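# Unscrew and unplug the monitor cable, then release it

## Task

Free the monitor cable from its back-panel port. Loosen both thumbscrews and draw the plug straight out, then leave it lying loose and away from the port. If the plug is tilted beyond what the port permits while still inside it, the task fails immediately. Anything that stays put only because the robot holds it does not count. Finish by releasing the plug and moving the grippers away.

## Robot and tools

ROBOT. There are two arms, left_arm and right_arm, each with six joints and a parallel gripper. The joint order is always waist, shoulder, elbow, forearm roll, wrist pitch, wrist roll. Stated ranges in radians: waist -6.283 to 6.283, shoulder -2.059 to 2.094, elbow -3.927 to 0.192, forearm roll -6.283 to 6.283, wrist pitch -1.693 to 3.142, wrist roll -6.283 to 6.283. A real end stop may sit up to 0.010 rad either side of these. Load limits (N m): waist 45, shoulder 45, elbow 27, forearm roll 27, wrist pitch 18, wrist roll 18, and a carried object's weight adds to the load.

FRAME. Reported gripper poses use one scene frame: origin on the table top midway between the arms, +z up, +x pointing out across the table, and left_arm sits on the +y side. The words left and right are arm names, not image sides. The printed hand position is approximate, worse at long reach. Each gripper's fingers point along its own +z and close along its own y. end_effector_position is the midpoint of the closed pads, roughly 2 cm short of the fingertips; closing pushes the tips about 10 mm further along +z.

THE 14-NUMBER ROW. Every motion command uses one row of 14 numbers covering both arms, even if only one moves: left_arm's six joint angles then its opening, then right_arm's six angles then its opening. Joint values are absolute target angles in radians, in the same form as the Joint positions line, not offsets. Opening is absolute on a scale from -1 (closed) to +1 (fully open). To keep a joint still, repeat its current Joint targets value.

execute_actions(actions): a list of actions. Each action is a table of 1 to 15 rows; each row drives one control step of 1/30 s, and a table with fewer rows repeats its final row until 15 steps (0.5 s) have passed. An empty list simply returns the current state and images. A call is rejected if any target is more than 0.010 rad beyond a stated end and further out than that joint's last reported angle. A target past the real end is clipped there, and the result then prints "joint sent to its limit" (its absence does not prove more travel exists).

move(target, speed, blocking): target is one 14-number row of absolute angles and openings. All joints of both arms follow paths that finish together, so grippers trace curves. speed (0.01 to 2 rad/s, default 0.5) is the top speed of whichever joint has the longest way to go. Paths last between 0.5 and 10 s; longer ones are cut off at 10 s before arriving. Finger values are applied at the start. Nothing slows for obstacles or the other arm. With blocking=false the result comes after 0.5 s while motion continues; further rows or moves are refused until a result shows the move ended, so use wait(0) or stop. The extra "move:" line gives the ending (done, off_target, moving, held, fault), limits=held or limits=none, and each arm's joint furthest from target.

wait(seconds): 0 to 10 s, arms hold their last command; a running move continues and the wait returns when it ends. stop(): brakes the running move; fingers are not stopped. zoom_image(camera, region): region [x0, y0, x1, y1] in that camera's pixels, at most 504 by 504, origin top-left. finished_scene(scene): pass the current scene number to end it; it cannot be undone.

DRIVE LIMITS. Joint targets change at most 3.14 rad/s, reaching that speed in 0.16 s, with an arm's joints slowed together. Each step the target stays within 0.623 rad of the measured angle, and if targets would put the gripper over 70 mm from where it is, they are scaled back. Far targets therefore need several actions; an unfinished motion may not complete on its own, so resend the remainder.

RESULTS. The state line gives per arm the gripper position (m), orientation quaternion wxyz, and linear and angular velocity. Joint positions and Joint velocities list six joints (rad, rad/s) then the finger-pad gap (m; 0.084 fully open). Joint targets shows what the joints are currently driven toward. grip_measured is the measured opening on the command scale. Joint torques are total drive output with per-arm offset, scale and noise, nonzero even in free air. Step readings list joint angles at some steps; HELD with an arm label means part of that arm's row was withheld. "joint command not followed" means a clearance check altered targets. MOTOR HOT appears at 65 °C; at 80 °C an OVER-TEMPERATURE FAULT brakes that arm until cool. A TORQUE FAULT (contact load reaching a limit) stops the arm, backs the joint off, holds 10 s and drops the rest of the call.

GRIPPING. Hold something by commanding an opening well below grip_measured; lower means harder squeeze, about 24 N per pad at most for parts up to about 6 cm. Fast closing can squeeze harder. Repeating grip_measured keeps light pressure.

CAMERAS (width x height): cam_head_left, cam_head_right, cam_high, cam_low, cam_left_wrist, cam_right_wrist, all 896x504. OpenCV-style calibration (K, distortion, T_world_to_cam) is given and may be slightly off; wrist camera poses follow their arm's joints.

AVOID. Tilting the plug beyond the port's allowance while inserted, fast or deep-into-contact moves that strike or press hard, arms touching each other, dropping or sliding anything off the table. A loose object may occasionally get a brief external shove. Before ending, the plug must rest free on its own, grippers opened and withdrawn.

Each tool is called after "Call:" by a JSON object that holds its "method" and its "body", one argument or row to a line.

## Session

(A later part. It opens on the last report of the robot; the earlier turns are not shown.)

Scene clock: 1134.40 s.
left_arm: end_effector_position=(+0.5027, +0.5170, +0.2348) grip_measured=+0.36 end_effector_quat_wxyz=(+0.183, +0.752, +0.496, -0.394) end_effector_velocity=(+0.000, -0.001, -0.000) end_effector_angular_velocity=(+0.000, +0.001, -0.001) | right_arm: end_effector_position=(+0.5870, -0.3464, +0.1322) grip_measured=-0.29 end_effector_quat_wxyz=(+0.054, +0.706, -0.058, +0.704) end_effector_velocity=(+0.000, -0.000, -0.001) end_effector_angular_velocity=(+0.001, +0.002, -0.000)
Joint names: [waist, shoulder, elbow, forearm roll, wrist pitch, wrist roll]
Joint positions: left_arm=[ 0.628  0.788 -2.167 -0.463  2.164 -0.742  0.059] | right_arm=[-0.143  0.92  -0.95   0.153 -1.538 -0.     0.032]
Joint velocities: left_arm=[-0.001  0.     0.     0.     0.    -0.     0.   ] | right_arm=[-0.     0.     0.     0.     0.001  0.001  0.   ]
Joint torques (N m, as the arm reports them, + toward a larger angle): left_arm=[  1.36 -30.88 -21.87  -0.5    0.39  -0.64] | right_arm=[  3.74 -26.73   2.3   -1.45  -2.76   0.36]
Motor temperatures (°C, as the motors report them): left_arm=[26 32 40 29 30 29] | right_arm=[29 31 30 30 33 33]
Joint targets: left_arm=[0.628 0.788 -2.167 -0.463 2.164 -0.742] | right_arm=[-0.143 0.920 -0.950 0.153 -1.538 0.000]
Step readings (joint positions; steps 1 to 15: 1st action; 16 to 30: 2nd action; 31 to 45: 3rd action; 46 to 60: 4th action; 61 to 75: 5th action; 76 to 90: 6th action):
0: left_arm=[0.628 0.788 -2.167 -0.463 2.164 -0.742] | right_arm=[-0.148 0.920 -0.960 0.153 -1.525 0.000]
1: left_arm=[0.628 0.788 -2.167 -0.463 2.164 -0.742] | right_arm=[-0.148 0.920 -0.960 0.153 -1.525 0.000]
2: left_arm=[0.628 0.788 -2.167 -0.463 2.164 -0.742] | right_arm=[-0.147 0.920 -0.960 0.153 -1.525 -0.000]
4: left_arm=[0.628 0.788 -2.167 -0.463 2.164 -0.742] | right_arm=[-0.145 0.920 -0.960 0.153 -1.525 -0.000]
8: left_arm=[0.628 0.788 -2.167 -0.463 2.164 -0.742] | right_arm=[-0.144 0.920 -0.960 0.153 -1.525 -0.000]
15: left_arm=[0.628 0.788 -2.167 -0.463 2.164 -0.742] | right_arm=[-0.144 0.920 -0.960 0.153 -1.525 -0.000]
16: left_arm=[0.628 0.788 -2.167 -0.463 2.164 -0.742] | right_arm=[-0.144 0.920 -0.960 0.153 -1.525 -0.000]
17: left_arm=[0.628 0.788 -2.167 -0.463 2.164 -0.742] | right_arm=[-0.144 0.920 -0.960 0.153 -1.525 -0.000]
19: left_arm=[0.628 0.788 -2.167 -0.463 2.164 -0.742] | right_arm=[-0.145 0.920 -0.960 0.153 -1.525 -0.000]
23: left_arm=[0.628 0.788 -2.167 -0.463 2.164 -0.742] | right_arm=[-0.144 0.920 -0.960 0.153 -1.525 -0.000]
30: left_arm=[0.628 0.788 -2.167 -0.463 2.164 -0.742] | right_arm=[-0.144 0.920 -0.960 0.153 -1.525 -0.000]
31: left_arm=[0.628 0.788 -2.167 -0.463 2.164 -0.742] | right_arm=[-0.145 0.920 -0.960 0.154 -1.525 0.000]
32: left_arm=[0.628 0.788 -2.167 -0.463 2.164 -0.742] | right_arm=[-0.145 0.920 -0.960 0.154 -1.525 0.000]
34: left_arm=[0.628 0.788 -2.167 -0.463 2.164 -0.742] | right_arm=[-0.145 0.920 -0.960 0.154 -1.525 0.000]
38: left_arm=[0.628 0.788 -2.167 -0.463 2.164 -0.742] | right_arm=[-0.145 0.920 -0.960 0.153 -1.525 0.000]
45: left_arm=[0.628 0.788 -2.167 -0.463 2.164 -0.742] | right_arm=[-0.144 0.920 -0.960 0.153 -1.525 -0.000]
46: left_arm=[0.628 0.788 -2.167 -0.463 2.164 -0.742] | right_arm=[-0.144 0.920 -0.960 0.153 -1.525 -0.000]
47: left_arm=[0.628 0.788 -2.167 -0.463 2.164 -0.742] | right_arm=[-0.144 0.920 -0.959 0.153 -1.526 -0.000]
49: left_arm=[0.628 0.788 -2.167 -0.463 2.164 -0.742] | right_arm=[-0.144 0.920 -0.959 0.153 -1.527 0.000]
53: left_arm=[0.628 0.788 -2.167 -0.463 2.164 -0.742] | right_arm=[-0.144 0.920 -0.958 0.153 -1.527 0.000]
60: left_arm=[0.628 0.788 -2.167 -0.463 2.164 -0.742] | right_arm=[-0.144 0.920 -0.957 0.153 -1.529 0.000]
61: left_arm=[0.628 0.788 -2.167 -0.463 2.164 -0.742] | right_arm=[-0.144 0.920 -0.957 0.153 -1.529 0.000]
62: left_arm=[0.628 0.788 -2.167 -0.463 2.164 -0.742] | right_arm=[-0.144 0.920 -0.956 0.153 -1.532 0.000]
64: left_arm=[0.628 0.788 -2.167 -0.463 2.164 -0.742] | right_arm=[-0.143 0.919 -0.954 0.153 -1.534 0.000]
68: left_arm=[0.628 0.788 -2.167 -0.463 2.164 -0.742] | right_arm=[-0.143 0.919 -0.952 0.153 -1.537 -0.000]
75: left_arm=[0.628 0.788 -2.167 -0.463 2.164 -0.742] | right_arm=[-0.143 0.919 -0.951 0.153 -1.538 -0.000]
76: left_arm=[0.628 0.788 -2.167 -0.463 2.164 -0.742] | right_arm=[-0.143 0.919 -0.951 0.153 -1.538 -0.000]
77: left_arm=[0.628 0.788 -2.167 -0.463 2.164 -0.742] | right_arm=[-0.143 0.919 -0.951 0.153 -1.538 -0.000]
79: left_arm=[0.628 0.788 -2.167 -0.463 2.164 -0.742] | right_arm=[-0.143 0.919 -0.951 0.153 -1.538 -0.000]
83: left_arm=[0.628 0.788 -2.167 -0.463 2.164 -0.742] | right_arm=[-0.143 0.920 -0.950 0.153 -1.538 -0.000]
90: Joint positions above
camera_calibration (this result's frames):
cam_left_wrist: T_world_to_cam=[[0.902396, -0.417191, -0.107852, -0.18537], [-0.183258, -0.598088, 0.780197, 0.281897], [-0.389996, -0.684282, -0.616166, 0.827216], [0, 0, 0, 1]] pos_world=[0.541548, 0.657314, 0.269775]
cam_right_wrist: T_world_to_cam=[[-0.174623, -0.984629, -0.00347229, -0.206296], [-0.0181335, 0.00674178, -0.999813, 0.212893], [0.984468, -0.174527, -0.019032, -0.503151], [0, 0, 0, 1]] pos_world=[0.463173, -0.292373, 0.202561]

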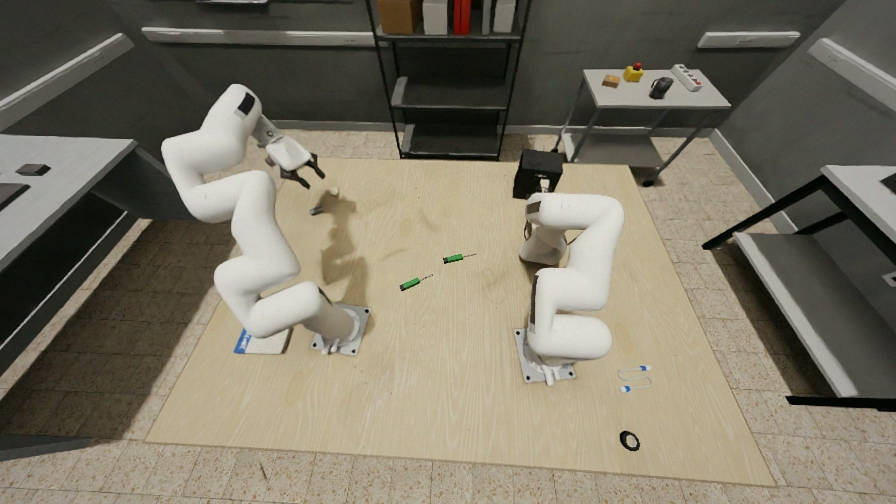

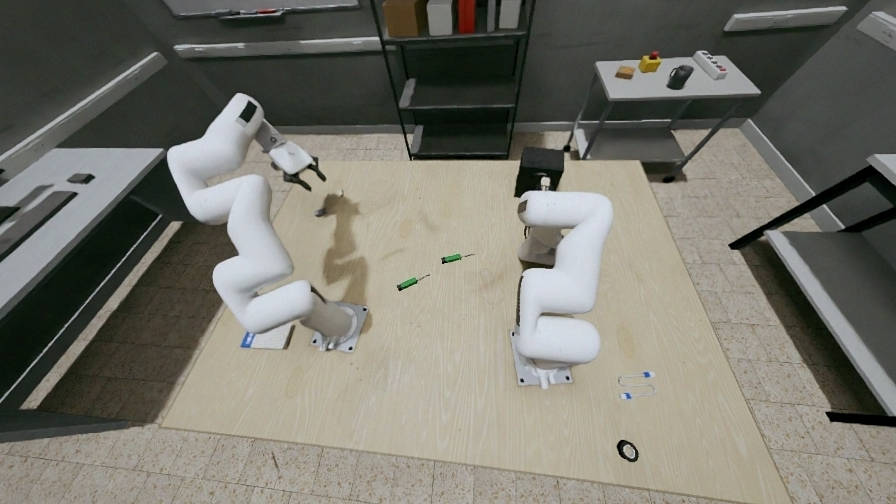

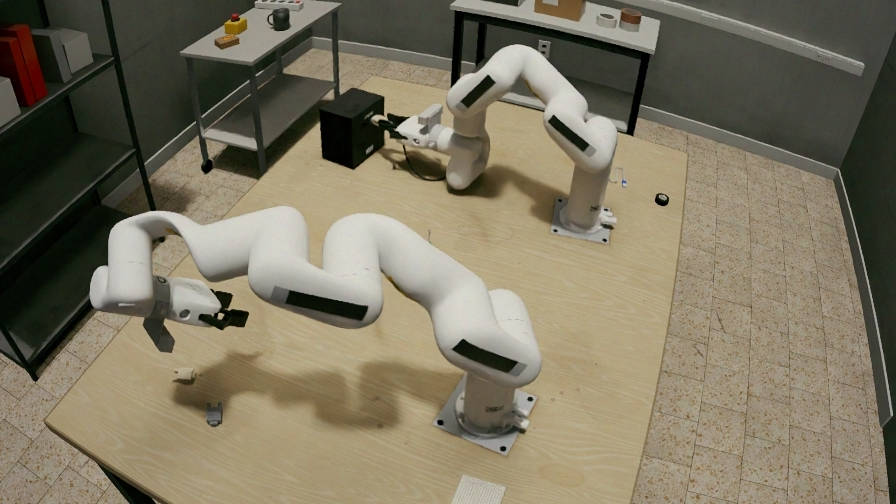

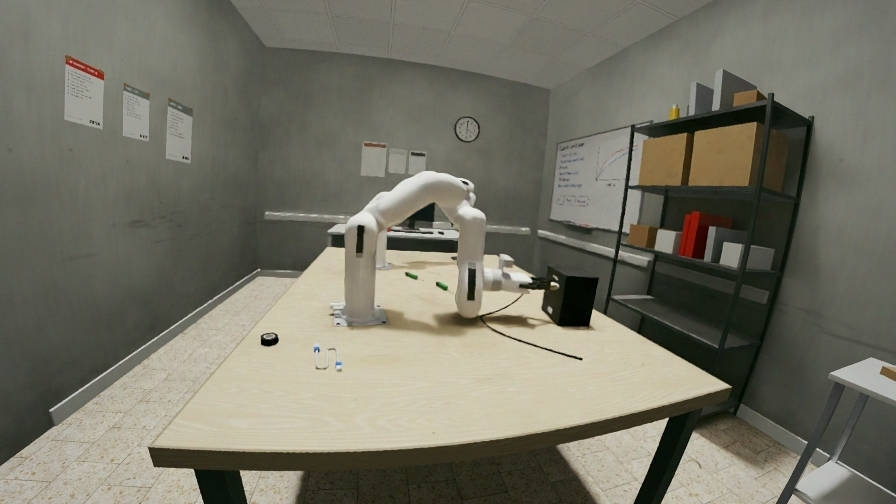

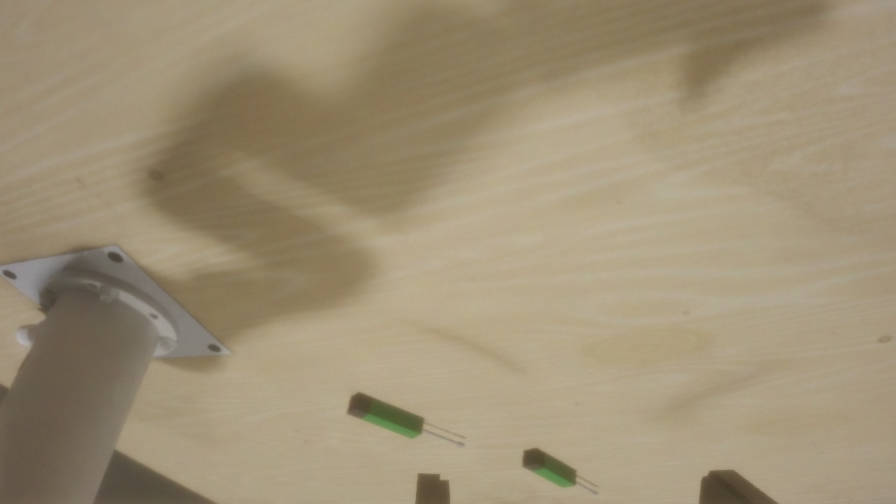

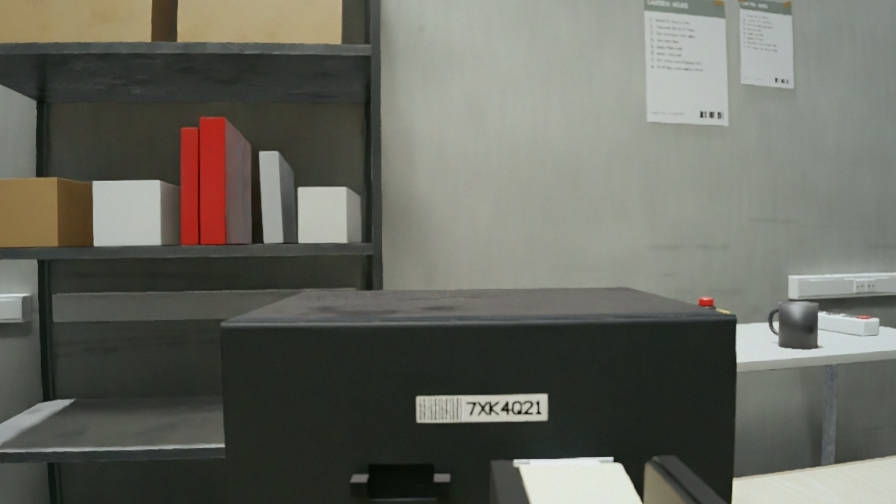

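Call:
{"method": "execute_actions", "body": {
  "actions": [
    [[0.628,0.788,-2.167,-0.463,2.164,-0.742,0.37,-0.1455,0.92,-0.956,0.153,-1.531,0,-0.7]],
    [[0.628,0.788,-2.167,-0.463,2.164,-0.742,0.37,-0.146,0.92,-0.961,0.153,-1.526,0,-0.7]],
    [[0.628,0.788,-2.167,-0.463,2.164,-0.742,0.37,-0.146,0.92,-0.959,0.153,-1.528,0,-0.7]],
    [[0.628,0.788,-2.167,-0.463,2.164,-0.742,0.37,-0.146,0.92,-0.959,0.153,-1.528,0,0.1]],
    [[0.628,0.788,-2.167,-0.463,2.164,-0.742,0.37,-0.144,0.92,-0.9135,0.153,-1.575,0,0.1]],
    [[0.628,0.788,-2.167,-0.463,2.164,-0.742,0.37,-0.135,0.91,-0.82,0.165,-1.66,0,0.1]],
    [[0.628,0.788,-2.167,-0.463,2.164,-0.742,0.37,-0.135,0.91,-0.82,0.165,-1.66,0,0.1]]
  ]
}}

Call:
{"method": "zoom_image", "body": {
  "camera": "cam_right_wrist",
  "region": [440,380,680,504]
}}

Scene clock: 1159.63 s.
left_arm: end_effector_position=(+0.5027, +0.5170, +0.2348) grip_measured=+0.36 end_effector_quat_wxyz=(+0.183, +0.752, +0.496, -0.394) end_effector_velocity=(+0.000, -0.000, -0.000) end_effector_angular_velocity=(-0.000, +0.000, -0.001) | right_arm: end_effector_position=(+0.5440, -0.3431, +0.1274) grip_measured=+0.09 end_effector_quat_wxyz=(+0.063, +0.705, -0.052, +0.704) end_effector_velocity=(-0.000, +0.000, +0.000) end_effector_angular_velocity=(-0.001, -0.000, +0.001)
Joint names: [waist, shoulder, elbow, forearm roll, wrist pitch, wrist roll]
Joint positions: left_arm=[ 0.628  0.788 -2.167 -0.463  2.164 -0.742  0.059] | right_arm=[-0.135  0.91  -0.82   0.165 -1.66   0.     0.048]
Joint velocities: left_arm=[-0.001 -0.     0.    -0.    -0.    -0.    -0.   ] | right_arm=[ 0.001 -0.     0.     0.    -0.001 -0.001 -0.   ]
Joint torques (N m, as the arm reports them, + toward a larger angle): left_arm=[  0.46 -30.15 -22.35  -1.02   0.39  -0.69] | right_arm=[ -2.26 -30.61  -5.33  -0.38  -1.28   0.43]
Motor temperatures (°C, as the motors report them): left_arm=[26 32 40 29 30 29] | right_arm=[29 30 30 30 34 33]
Joint targets: left_arm=[0.628 0.788 -2.167 -0.463 2.164 -0.742] | right_arm=[-0.135 0.910 -0.820 0.165 -1.660 0.000]
Step readings (joint positions; steps 1 to 15: 1st action; 16 to 30: 2nd action; 31 to 45: 3rd action; 46 to 60: 4th action; 61 to 75: 5th action; 76 to 90: 6th action; 91 to 105: 7th action):
0: left_arm=[0.628 0.788 -2.167 -0.463 2.164 -0.742] | right_arm=[-0.143 0.920 -0.950 0.153 -1.538 -0.000]
1: left_arm=[0.628 0.788 -2.167 -0.463 2.164 -0.742] | right_arm=[-0.143 0.920 -0.950 0.153 -1.537 -0.000]
2: left_arm=[0.628 0.788 -2.167 -0.463 2.164 -0.742] | right_arm=[-0.143 0.920 -0.951 0.153 -1.536 -0.000]
4: left_arm=[0.628 0.788 -2.167 -0.463 2.164 -0.742] | right_arm=[-0.144 0.920 -0.951 0.153 -1.536 -0.000]
8: left_arm=[0.628 0.788 -2.167 -0.463 2.164 -0.742] | right_arm=[-0.144 0.920 -0.952 0.152 -1.535 -0.000]
15: left_arm=[0.628 0.788 -2.167 -0.463 2.164 -0.742] | right_arm=[-0.144 0.920 -0.953 0.153 -1.534 -0.000]
16: left_arm=[0.628 0.788 -2.167 -0.463 2.164 -0.742] | right_arm=[-0.144 0.920 -0.953 0.153 -1.533 -0.000]
17: left_arm=[0.628 0.788 -2.167 -0.463 2.164 -0.742] | right_arm=[-0.145 0.921 -0.954 0.153 -1.532 -0.000]
19: left_arm=[0.628 0.788 -2.167 -0.463 2.164 -0.742] | right_arm=[-0.145 0.921 -0.955 0.153 -1.530 0.000]
23: left_arm=[0.628 0.788 -2.167 -0.463 2.164 -0.742] | right_arm=[-0.145 0.921 -0.957 0.153 -1.527 0.000]
30: left_arm=[0.628 0.788 -2.167 -0.463 2.164 -0.742] | right_arm=[-0.145 0.921 -0.959 0.153 -1.525 0.000]
31: left_arm=[0.628 0.788 -2.167 -0.463 2.164 -0.742] | right_arm=[-0.146 0.921 -0.959 0.153 -1.525 0.000]
32: left_arm=[0.628 0.788 -2.167 -0.463 2.164 -0.742] | right_arm=[-0.146 0.921 -0.959 0.153 -1.525 0.000]
34: left_arm=[0.628 0.788 -2.167 -0.463 2.164 -0.742] | right_arm=[-0.146 0.921 -0.959 0.153 -1.526 0.000]
38: left_arm=[0.628 0.788 -2.167 -0.463 2.164 -0.742] | right_arm=[-0.146 0.921 -0.959 0.153 -1.526 0.000]
45: left_arm=[0.628 0.788 -2.167 -0.463 2.164 -0.742] | right_arm=[-0.146 0.921 -0.959 0.153 -1.526 0.000]
46: left_arm=[0.628 0.788 -2.167 -0.463 2.164 -0.742] | right_arm=[-0.146 0.921 -0.959 0.153 -1.526 0.000]
47: left_arm=[0.628 0.788 -2.167 -0.463 2.164 -0.742] | right_arm=[-0.147 0.920 -0.962 0.153 -1.526 -0.000]
49: left_arm=[0.628 0.788 -2.167 -0.463 2.164 -0.742] | right_arm=[-0.147 0.919 -0.963 0.153 -1.527 -0.000]
53: left_arm=[0.628 0.788 -2.167 -0.463 2.164 -0.742] | right_arm=[-0.147 0.918 -0.962 0.153 -1.528 -0.000]
60: left_arm=[0.628 0.788 -2.167 -0.463 2.164 -0.742] | right_arm=[-0.147 0.919 -0.961 0.153 -1.528 -0.000]
61: left_arm=[0.628 0.788 -2.167 -0.463 2.164 -0.742] | right_arm=[-0.146 0.919 -0.960 0.153 -1.529 -0.000]
62: left_arm=[0.628 0.788 -2.167 -0.463 2.164 -0.742] | right_arm=[-0.146 0.919 -0.955 0.153 -1.535 -0.000]
64: left_arm=[0.628 0.788 -2.167 -0.463 2.164 -0.742] | right_arm=[-0.145 0.919 -0.933 0.153 -1.555 -0.000]
68: left_arm=[0.628 0.788 -2.167 -0.463 2.164 -0.742] | right_arm=[-0.144 0.921 -0.916 0.153 -1.570 -0.000]
75: left_arm=[0.628 0.788 -2.167 -0.463 2.164 -0.742] | right_arm=[-0.144 0.920 -0.914 0.153 -1.574 -0.000]
76: left_arm=[0.628 0.788 -2.167 -0.463 2.164 -0.742] | right_arm=[-0.144 0.920 -0.913 0.153 -1.575 -0.000]
77: left_arm=[0.628 0.788 -2.167 -0.463 2.164 -0.742] | right_arm=[-0.144 0.919 -0.908 0.154 -1.581 -0.000]
79: left_arm=[0.628 0.788 -2.167 -0.463 2.164 -0.742] | right_arm=[-0.140 0.914 -0.871 0.159 -1.615 -0.000]
83: left_arm=[0.628 0.788 -2.167 -0.463 2.164 -0.742] | right_arm=[-0.136 0.912 -0.828 0.164 -1.651 -0.000]
90: left_arm=[0.628 0.788 -2.167 -0.463 2.164 -0.742] | right_arm=[-0.135 0.910 -0.821 0.165 -1.659 -0.000]
91: left_arm=[0.628 0.788 -2.167 -0.463 2.164 -0.742] | right_arm=[-0.135 0.910 -0.821 0.165 -1.659 -0.000]
92: left_arm=[0.628 0.788 -2.167 -0.463 2.164 -0.742] | right_arm=[-0.135 0.910 -0.821 0.165 -1.660 -0.000]
94: left_arm=[0.628 0.788 -2.167 -0.463 2.164 -0.742] | right_arm=[-0.135 0.910 -0.820 0.165 -1.660 -0.000]
98: left_arm=[0.628 0.788 -2.167 -0.463 2.164 -0.742] | right_arm=[-0.135 0.910 -0.820 0.165 -1.660 -0.000]
105: Joint positions above
camera_calibration (this result's frames):
cam_left_wrist: T_world_to_cam=[[0.902396, -0.417192, -0.107852, -0.18537], [-0.183258, -0.598088, 0.780197, 0.281897], [-0.389996, -0.684282, -0.616166, 0.827216], [0, 0, 0, 1]] pos_world=[0.541548, 0.657314, 0.269775]
cam_right_wrist: T_world_to_cam=[[-0.17816, -0.983874, 0.0158683, -0.21088], [-0.0182021, -0.0128284, -0.999752, 0.200573], [0.983833, -0.178404, -0.0156231, -0.46184], [0, 0, 0, 1]] pos_world=[0.420454, -0.287301, 0.196655]

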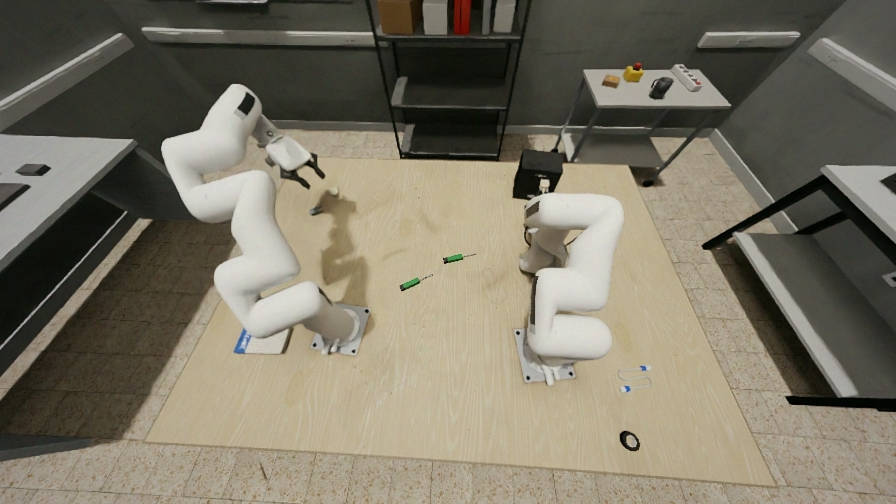

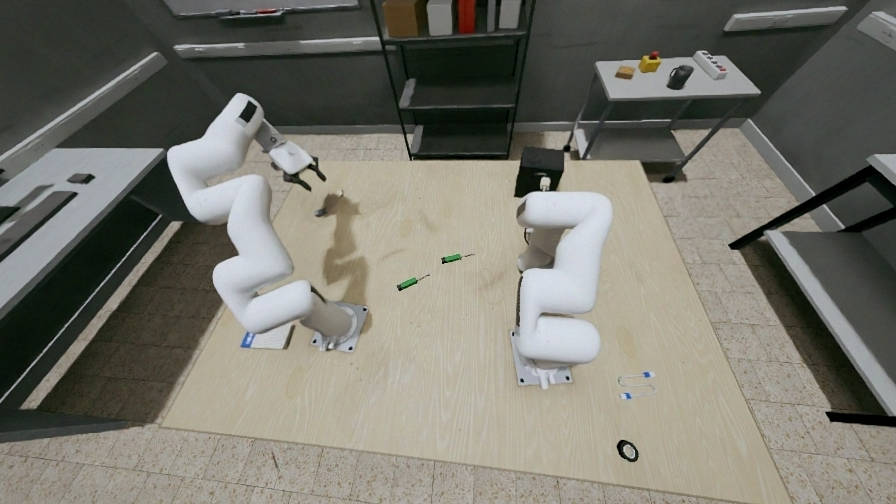

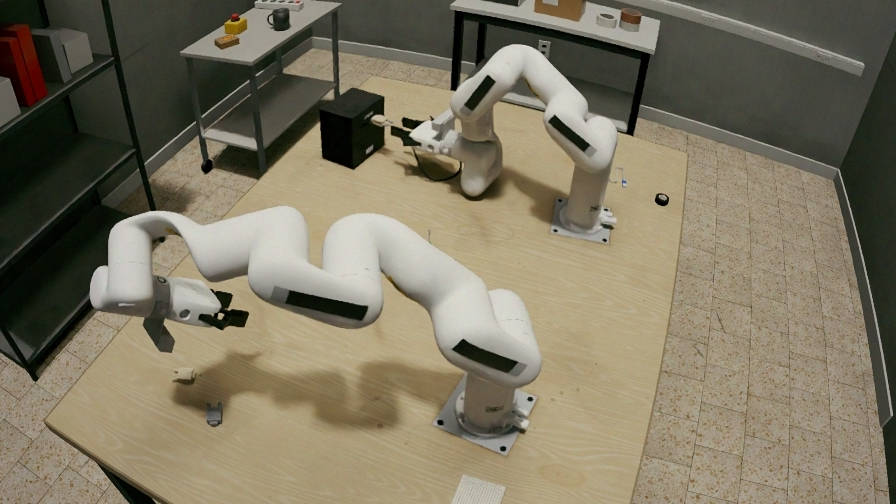

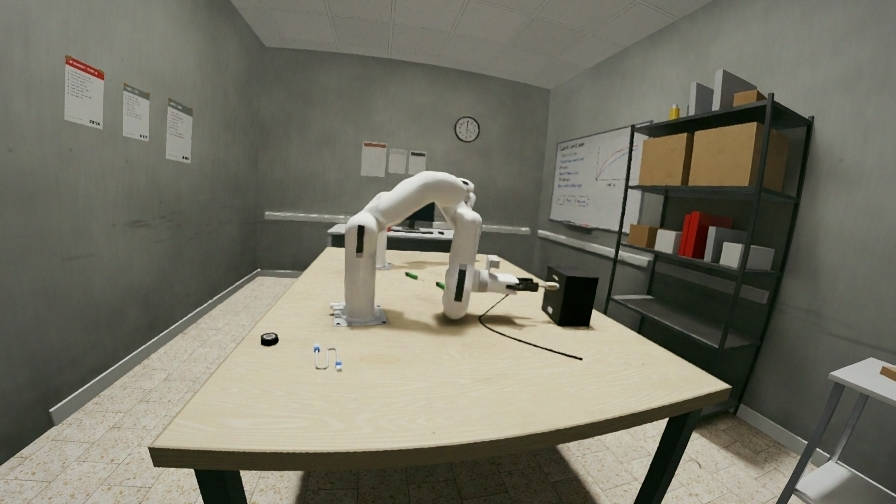

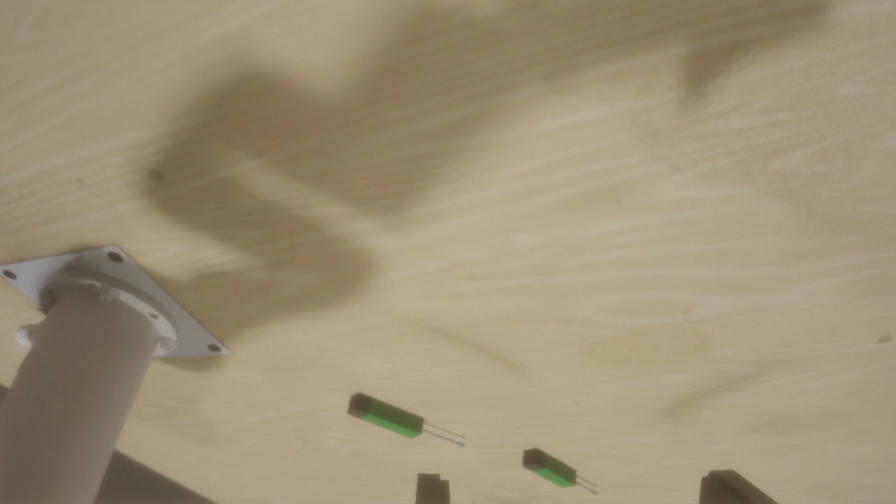

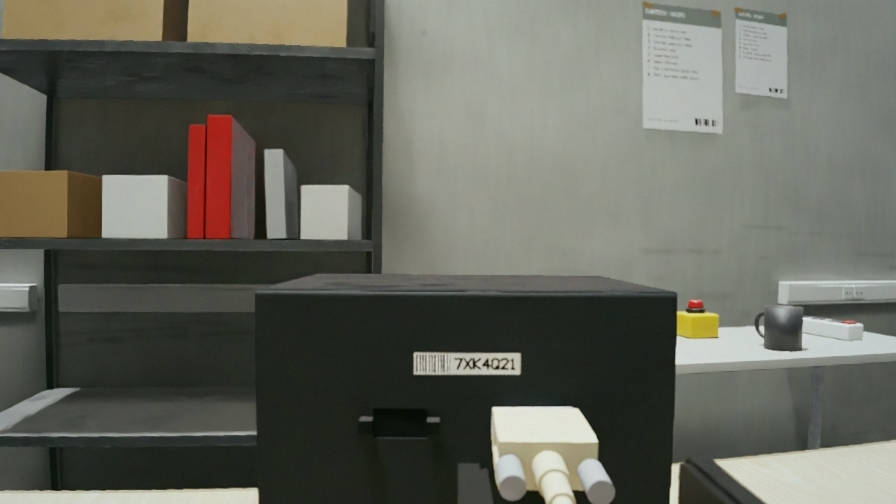

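Region (440, 380, 680, 504) of cam_right_wrist's 896x504 image, scaled by 2.100, with more detail than that image has; it fills the top 260 rows of this view, and the rest is white.

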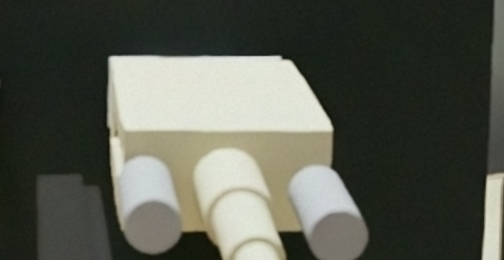

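Call:
{"method": "execute_actions", "body": {
  "actions": [
    [[0.628,0.788,-2.167,-0.463,2.164,-0.742,0.37,-0.09,0.91,-0.80,0.21,-1.68,-0.8,-0.55]],
    [[0.628,0.788,-2.167,-0.463,2.164,-0.742,0.37,-0.053,0.91,-0.82,0.245,-1.66,-1.571,-0.55]],
    [[0.628,0.788,-2.167,-0.463,2.164,-0.742,0.37,-0.063,0.916,-0.875,0.233,-1.606,-1.571,-0.55]],
    [[0.628,0.788,-2.167,-0.463,2.164,-0.742,0.37,-0.072,0.92,-0.9107,0.225,-1.5782,-1.571,-0.72]],
    [[0.628,0.788,-2.167,-0.463,2.164,-0.742,0.37,-0.0754,0.92,-0.9138,0.225,-1.5957,-0.971,-0.72]],
    [[0.628,0.788,-2.167,-0.463,2.164,-0.742,0.37,-0.0754,0.92,-0.9138,0.225,-1.5957,-0.971,-1]],
    [[0.628,0.788,-2.167,-0.463,2.164,-0.742,0.37,-0.072,0.92,-0.9107,0.225,-1.5782,-1.571,-1]],
    [[0.628,0.788,-2.167,-0.463,2.164,-0.742,0.37,-0.0743,0.92,-0.9046,0.225,-1.5643,-2.171,-1]],
    [[0.628,0.788,-2.167,-0.463,2.164,-0.742,0.37,-0.0743,0.92,-0.9046,0.225,-1.5643,-2.171,-0.72]],
    [[0.628,0.788,-2.167,-0.463,2.164,-0.742,0.37,-0.072,0.92,-0.9107,0.225,-1.5782,-1.571,-0.72]],
    [[0.628,0.788,-2.167,-0.463,2.164,-0.742,0.37,-0.0754,0.92,-0.9138,0.225,-1.5957,-0.971,-0.72]],
    [[0.628,0.788,-2.167,-0.463,2.164,-0.742,0.37,-0.0754,0.92,-0.9138,0.225,-1.5957,-0.971,-1]],
    [[0.628,0.788,-2.167,-0.463,2.164,-0.742,0.37,-0.072,0.92,-0.9107,0.225,-1.5782,-1.571,-1]],
    [[0.628,0.788,-2.167,-0.463,2.164,-0.742,0.37,-0.0743,0.92,-0.9046,0.225,-1.5643,-2.171,-1]],
    [[0.628,0.788,-2.167,-0.463,2.164,-0.742,0.37,-0.0743,0.92,-0.9046,0.225,-1.5643,-2.171,-0.72]],
    [[0.628,0.788,-2.167,-0.463,2.164,-0.742,0.37,-0.072,0.92,-0.9107,0.225,-1.5782,-1.571,-0.72]],
    [[0.628,0.788,-2.167,-0.463,2.164,-0.742,0.37,-0.0754,0.92,-0.9138,0.225,-1.5957,-0.971,-0.72]],
    [[0.628,0.788,-2.167,-0.463,2.164,-0.742,0.37,-0.0754,0.92,-0.9138,0.225,-1.5957,-0.971,-1]],
    [[0.628,0.788,-2.167,-0.463,2.164,-0.742,0.37,-0.072,0.92,-0.9107,0.225,-1.5782,-1.571,-1]],
    [[0.628,0.788,-2.167,-0.463,2.164,-0.742,0.37,-0.0743,0.92,-0.9046,0.225,-1.5643,-2.171,-1]],
    [[0.628,0.788,-2.167,-0.463,2.164,-0.742,0.37,-0.0743,0.92,-0.9046,0.225,-1.5643,-2.171,-0.72]],
    [[0.628,0.788,-2.167,-0.463,2.164,-0.742,0.37,-0.072,0.92,-0.9107,0.225,-1.5782,-1.571,-0.72]],
    [[0.628,0.788,-2.167,-0.463,2.164,-0.742,0.37,-0.0754,0.92,-0.9138,0.225,-1.5957,-0.971,-0.72]],
    [[0.628,0.788,-2.167,-0.463,2.164,-0.742,0.37,-0.0754,0.92,-0.9138,0.225,-1.5957,-0.971,-1]],
    [[0.628,0.788,-2.167,-0.463,2.164,-0.742,0.37,-0.072,0.92,-0.9107,0.225,-1.5782,-1.571,-1]]
  ]
}}

Scene clock: 1207.70 s.
left_arm: end_effector_position=(+0.5027, +0.5170, +0.2348) grip_measured=+0.36 end_effector_quat_wxyz=(+0.183, +0.752, +0.496, -0.394) end_effector_velocity=(-0.000, +0.000, +0.001) end_effector_angular_velocity=(-0.000, -0.001, +0.000) | right_arm: end_effector_position=(+0.5724, -0.3227, +0.1292) grip_measured=-0.99 end_effector_quat_wxyz=(+0.534, +0.543, +0.454, +0.463) end_effector_velocity=(+0.000, +0.002, -0.002) end_effector_angular_velocity=(-0.220, +0.043, +0.004)
Joint names: [waist, shoulder, elbow, forearm roll, wrist pitch, wrist roll]
Joint positions: left_arm=[ 0.628  0.788 -2.167 -0.463  2.164 -0.742  0.059] | right_arm=[-0.072  0.92  -0.91   0.225 -1.579 -1.551  0.001]
Joint velocities: left_arm=[ 0.    -0.001 -0.    -0.001  0.001 -0.     0.   ] | right_arm=[ 0.002  0.     0.001 -0.001  0.006 -0.224  0.   ]
Joint torques (N m, as the arm reports them, + toward a larger angle): left_arm=[  0.56 -30.64 -22.08  -0.92   0.49  -0.88] | right_arm=[ -4.34 -38.93 -16.74  -0.67   0.29   0.76]
Motor temperatures (°C, as the motors report them): left_arm=[26 32 40 29 30 29] | right_arm=[29 31 30 30 33 33]
Joint targets: left_arm=[0.628 0.788 -2.167 -0.463 2.164 -0.742] | right_arm=[-0.072 0.920 -0.911 0.225 -1.578 -1.571]
Step readings (joint positions; steps 1 to 15: 1st action; 16 to 30: 2nd action; 31 to 45: 3rd action; 46 to 60: 4th action; 61 to 75: 5th action; 76 to 90: 6th action; 91 to 105: 7th action; 106 to 120: 8th action; 121 to 135: 9th action; 136 to 150: 10th action; 151 to 165: 11th action; 166 to 180: 12th action; 181 to 195: 13th action):
0: left_arm=[0.628 0.788 -2.167 -0.463 2.164 -0.742] | right_arm=[-0.135 0.910 -0.820 0.165 -1.660 0.000]
1: left_arm=[0.628 0.788 -2.167 -0.463 2.164 -0.742] | right_arm=[-0.135 0.910 -0.820 0.165 -1.660 -0.001]
2: left_arm=[0.628 0.788 -2.167 -0.463 2.164 -0.742] | right_arm=[-0.135 0.910 -0.820 0.166 -1.660 -0.007]
4: left_arm=[0.628 0.788 -2.167 -0.463 2.164 -0.742] | right_arm=[-0.131 0.910 -0.818 0.169 -1.662 -0.058]
8: left_arm=[0.628 0.788 -2.167 -0.463 2.164 -0.742] | right_arm=[-0.112 0.910 -0.810 0.187 -1.670 -0.343]
15: left_arm=[0.628 0.788 -2.167 -0.463 2.164 -0.742] | right_arm=[-0.092 0.910 -0.801 0.208 -1.679 -0.756]
16: left_arm=[0.628 0.788 -2.167 -0.463 2.164 -0.742] | right_arm=[-0.091 0.910 -0.801 0.209 -1.679 -0.771]
17: left_arm=[0.628 0.788 -2.167 -0.463 2.164 -0.742] | right_arm=[-0.091 0.910 -0.801 0.209 -1.679 -0.787]
19: left_arm=[0.628 0.788 -2.167 -0.463 2.164 -0.742] | right_arm=[-0.087 0.910 -0.802 0.213 -1.678 -0.848]
23: left_arm=[0.628 0.788 -2.167 -0.463 2.164 -0.742] | right_arm=[-0.071 0.910 -0.810 0.228 -1.670 -1.140]
30: left_arm=[0.628 0.788 -2.167 -0.463 2.164 -0.742] | right_arm=[-0.054 0.910 -0.819 0.243 -1.661 -1.531]
31: left_arm=[0.628 0.788 -2.167 -0.463 2.164 -0.742] | right_arm=[-0.054 0.910 -0.820 0.244 -1.660 -1.544]
32: left_arm=[0.628 0.788 -2.167 -0.463 2.164 -0.742] | right_arm=[-0.055 0.911 -0.825 0.243 -1.654 -1.552]
34: left_arm=[0.628 0.788 -2.167 -0.463 2.164 -0.742] | right_arm=[-0.059 0.914 -0.851 0.238 -1.629 -1.562]
38: left_arm=[0.628 0.788 -2.167 -0.463 2.164 -0.742] | right_arm=[-0.063 0.915 -0.871 0.234 -1.611 -1.569]
45: left_arm=[0.628 0.788 -2.167 -0.463 2.164 -0.742] | right_arm=[-0.063 0.916 -0.874 0.233 -1.606 -1.571]
46: left_arm=[0.628 0.788 -2.167 -0.463 2.164 -0.742] | right_arm=[-0.063 0.916 -0.875 0.233 -1.606 -1.571]
47: left_arm=[0.628 0.788 -2.167 -0.463 2.164 -0.742] | right_arm=[-0.064 0.917 -0.880 0.232 -1.601 -1.571]
49: left_arm=[0.628 0.788 -2.167 -0.463 2.164 -0.742] | right_arm=[-0.069 0.919 -0.897 0.228 -1.588 -1.571]
53: left_arm=[0.628 0.788 -2.167 -0.463 2.164 -0.742] | right_arm=[-0.071 0.920 -0.907 0.226 -1.581 -1.571]
60: left_arm=[0.628 0.788 -2.167 -0.463 2.164 -0.742] | right_arm=[-0.072 0.921 -0.909 0.225 -1.579 -1.571]
61: left_arm=[0.628 0.788 -2.167 -0.463 2.164 -0.742] | right_arm=[-0.072 0.921 -0.909 0.225 -1.579 -1.570]
62: left_arm=[0.628 0.788 -2.167 -0.463 2.164 -0.742] | right_arm=[-0.072 0.921 -0.909 0.225 -1.579 -1.564]
64: left_arm=[0.628 0.788 -2.167 -0.463 2.164 -0.742] | right_arm=[-0.072 0.921 -0.909 0.225 -1.580 -1.513]
68: left_arm=[0.628 0.788 -2.167 -0.463 2.164 -0.742] | right_arm=[-0.074 0.921 -0.911 0.225 -1.588 -1.239]
75: left_arm=[0.628 0.788 -2.167 -0.463 2.164 -0.742] | right_arm=[-0.075 0.920 -0.913 0.225 -1.595 -0.991]
76: left_arm=[0.628 0.788 -2.167 -0.463 2.164 -0.742] | right_arm=[-0.075 0.920 -0.913 0.225 -1.595 -0.985]
77: left_arm=[0.628 0.788 -2.167 -0.463 2.164 -0.742] | right_arm=[-0.075 0.920 -0.913 0.225 -1.596 -0.981]
79: left_arm=[0.628 0.788 -2.167 -0.463 2.164 -0.742] | right_arm=[-0.075 0.920 -0.912 0.225 -1.597 -0.976]
83: left_arm=[0.628 0.788 -2.167 -0.463 2.164 -0.742] | right_arm=[-0.075 0.920 -0.912 0.225 -1.597 -0.972]
90: left_arm=[0.628 0.788 -2.167 -0.463 2.164 -0.742] | right_arm=[-0.075 0.920 -0.913 0.225 -1.596 -0.971]
91: left_arm=[0.628 0.788 -2.167 -0.463 2.164 -0.742] | right_arm=[-0.075 0.920 -0.913 0.225 -1.596 -0.972]
92: left_arm=[0.628 0.788 -2.167 -0.463 2.164 -0.742] | right_arm=[-0.075 0.920 -0.913 0.225 -1.596 -0.978]
94: left_arm=[0.628 0.788 -2.167 -0.463 2.164 -0.742] | right_arm=[-0.075 0.920 -0.913 0.225 -1.595 -1.029]
98: left_arm=[0.628 0.788 -2.167 -0.463 2.164 -0.742] | right_arm=[-0.073 0.920 -0.911 0.225 -1.587 -1.303]
105: left_arm=[0.628 0.788 -2.167 -0.463 2.164 -0.742] | right_arm=[-0.072 0.920 -0.910 0.225 -1.579 -1.551]
106: left_arm=[0.628 0.788 -2.167 -0.463 2.164 -0.742] | right_arm=[-0.072 0.920 -0.910 0.225 -1.579 -1.558]
107: left_arm=[0.628 0.788 -2.167 -0.463 2.164 -0.742] | right_arm=[-0.072 0.920 -0.910 0.225 -1.579 -1.569]
109: left_arm=[0.628 0.788 -2.167 -0.463 2.164 -0.742] | right_arm=[-0.072 0.920 -0.909 0.225 -1.578 -1.624]
113: left_arm=[0.628 0.788 -2.167 -0.463 2.164 -0.742] | right_arm=[-0.073 0.920 -0.907 0.225 -1.571 -1.901]
120: left_arm=[0.628 0.788 -2.167 -0.463 2.164 -0.742] | right_arm=[-0.074 0.920 -0.905 0.225 -1.565 -2.151]
121: left_arm=[0.628 0.788 -2.167 -0.463 2.164 -0.742] | right_arm=[-0.074 0.920 -0.905 0.225 -1.564 -2.157]
122: left_arm=[0.628 0.788 -2.167 -0.463 2.164 -0.742] | right_arm=[-0.074 0.920 -0.906 0.225 -1.564 -2.161]
124: left_arm=[0.628 0.788 -2.167 -0.463 2.164 -0.742] | right_arm=[-0.074 0.919 -0.906 0.225 -1.565 -2.166]
128: left_arm=[0.628 0.788 -2.167 -0.463 2.164 -0.742] | right_arm=[-0.074 0.919 -0.906 0.225 -1.564 -2.170]
135: left_arm=[0.628 0.788 -2.167 -0.463 2.164 -0.742] | right_arm=[-0.074 0.920 -0.905 0.225 -1.564 -2.171]
136: left_arm=[0.628 0.788 -2.167 -0.463 2.164 -0.742] | right_arm=[-0.074 0.920 -0.905 0.225 -1.564 -2.170]
137: left_arm=[0.628 0.788 -2.167 -0.463 2.164 -0.742] | right_arm=[-0.074 0.920 -0.905 0.225 -1.564 -2.164]
139: left_arm=[0.628 0.788 -2.167 -0.463 2.164 -0.742] | right_arm=[-0.074 0.920 -0.906 0.225 -1.565 -2.113]
143: left_arm=[0.628 0.788 -2.167 -0.463 2.164 -0.742] | right_arm=[-0.073 0.920 -0.908 0.225 -1.572 -1.839]
150: left_arm=[0.628 0.788 -2.167 -0.463 2.164 -0.742] | right_arm=[-0.072 0.920 -0.911 0.225 -1.578 -1.591]
151: left_arm=[0.628 0.788 -2.167 -0.463 2.164 -0.742] | right_arm=[-0.072 0.920 -0.911 0.225 -1.578 -1.584]
152: left_arm=[0.628 0.788 -2.167 -0.463 2.164 -0.742] | right_arm=[-0.072 0.920 -0.911 0.225 -1.578 -1.573]
154: left_arm=[0.628 0.788 -2.167 -0.463 2.164 -0.742] | right_arm=[-0.072 0.920 -0.911 0.225 -1.580 -1.518]
158: left_arm=[0.628 0.788 -2.167 -0.463 2.164 -0.742] | right_arm=[-0.074 0.920 -0.913 0.225 -1.587 -1.241]
165: left_arm=[0.628 0.788 -2.167 -0.463 2.164 -0.742] | right_arm=[-0.075 0.920 -0.914 0.225 -1.595 -0.991]
166: left_arm=[0.628 0.788 -2.167 -0.463 2.164 -0.742] | right_arm=[-0.075 0.920 -0.914 0.225 -1.595 -0.985]
167: left_arm=[0.628 0.788 -2.167 -0.463 2.164 -0.742] | right_arm=[-0.076 0.920 -0.914 0.225 -1.596 -0.981]
169: left_arm=[0.628 0.788 -2.167 -0.463 2.164 -0.742] | right_arm=[-0.076 0.920 -0.914 0.225 -1.595 -0.976]
173: left_arm=[0.628 0.788 -2.167 -0.463 2.164 -0.742] | right_arm=[-0.076 0.920 -0.914 0.225 -1.595 -0.972]
180: left_arm=[0.628 0.788 -2.167 -0.463 2.164 -0.742] | right_arm=[-0.075 0.920 -0.914 0.225 -1.596 -0.971]
181: left_arm=[0.628 0.788 -2.167 -0.463 2.164 -0.742] | right_arm=[-0.075 0.920 -0.914 0.225 -1.596 -0.972]
182: left_arm=[0.628 0.788 -2.167 -0.463 2.164 -0.742] | right_arm=[-0.075 0.920 -0.914 0.225 -1.595 -0.978]
184: left_arm=[0.628 0.788 -2.167 -0.463 2.164 -0.742] | right_arm=[-0.075 0.920 -0.914 0.225 -1.594 -1.029]
Lines left out of this list: 62.
camera_calibration (this result's frames):
cam_left_wrist: T_world_to_cam=[[0.902396, -0.417191, -0.107852, -0.18537], [-0.183258, -0.598088, 0.780197, 0.281897], [-0.389996, -0.684282, -0.616166, 0.827216], [0, 0, 0, 1]] pos_world=[0.541548, 0.657314, 0.269775]
cam_right_wrist: T_world_to_cam=[[-0.0176073, -0.0139019, 0.999748, -0.0917645], [-0.176192, -0.984213, -0.0167889, -0.146846], [0.984198, -0.176444, 0.01488, -0.489636], [0, 0, 0, 1]] pos_world=[0.45441, -0.232197, 0.0965617]

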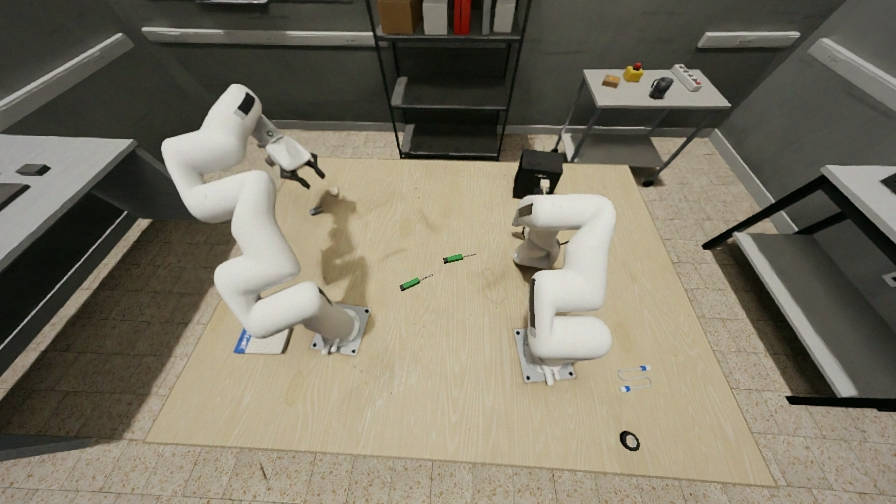

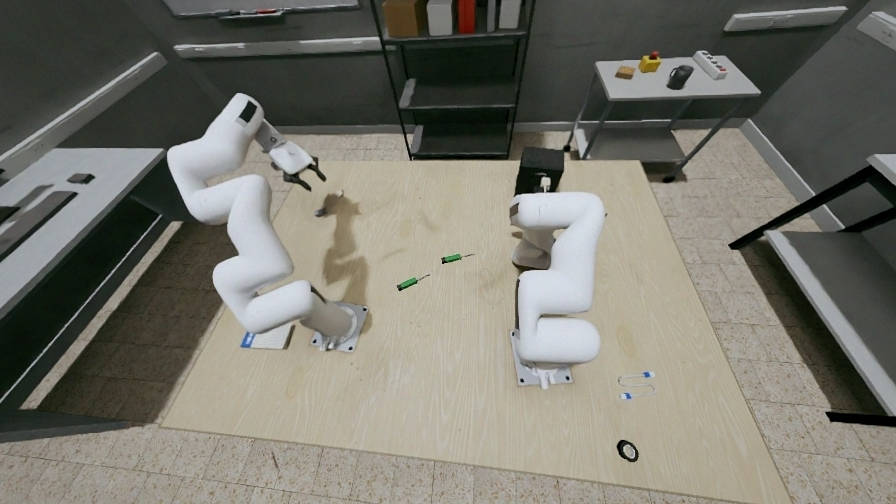

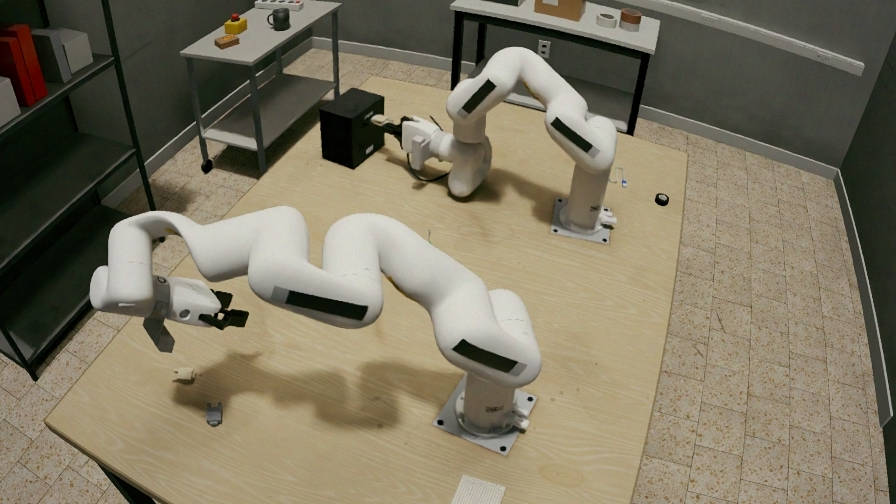

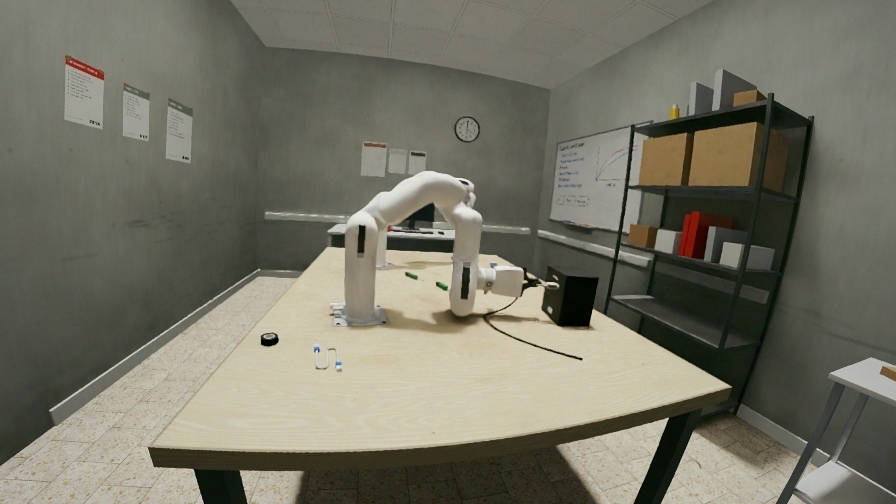

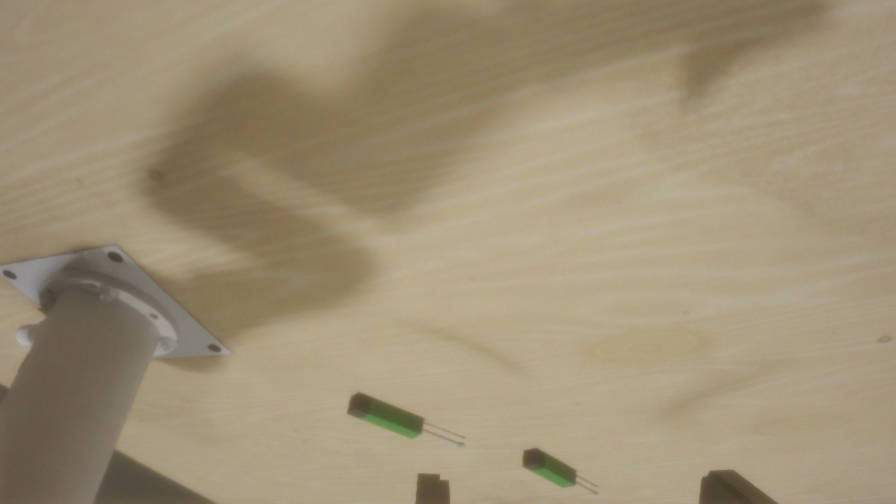

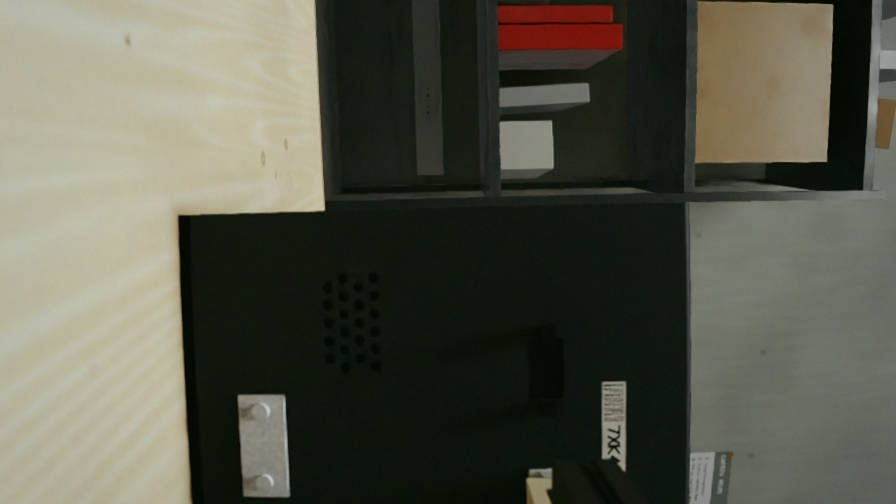

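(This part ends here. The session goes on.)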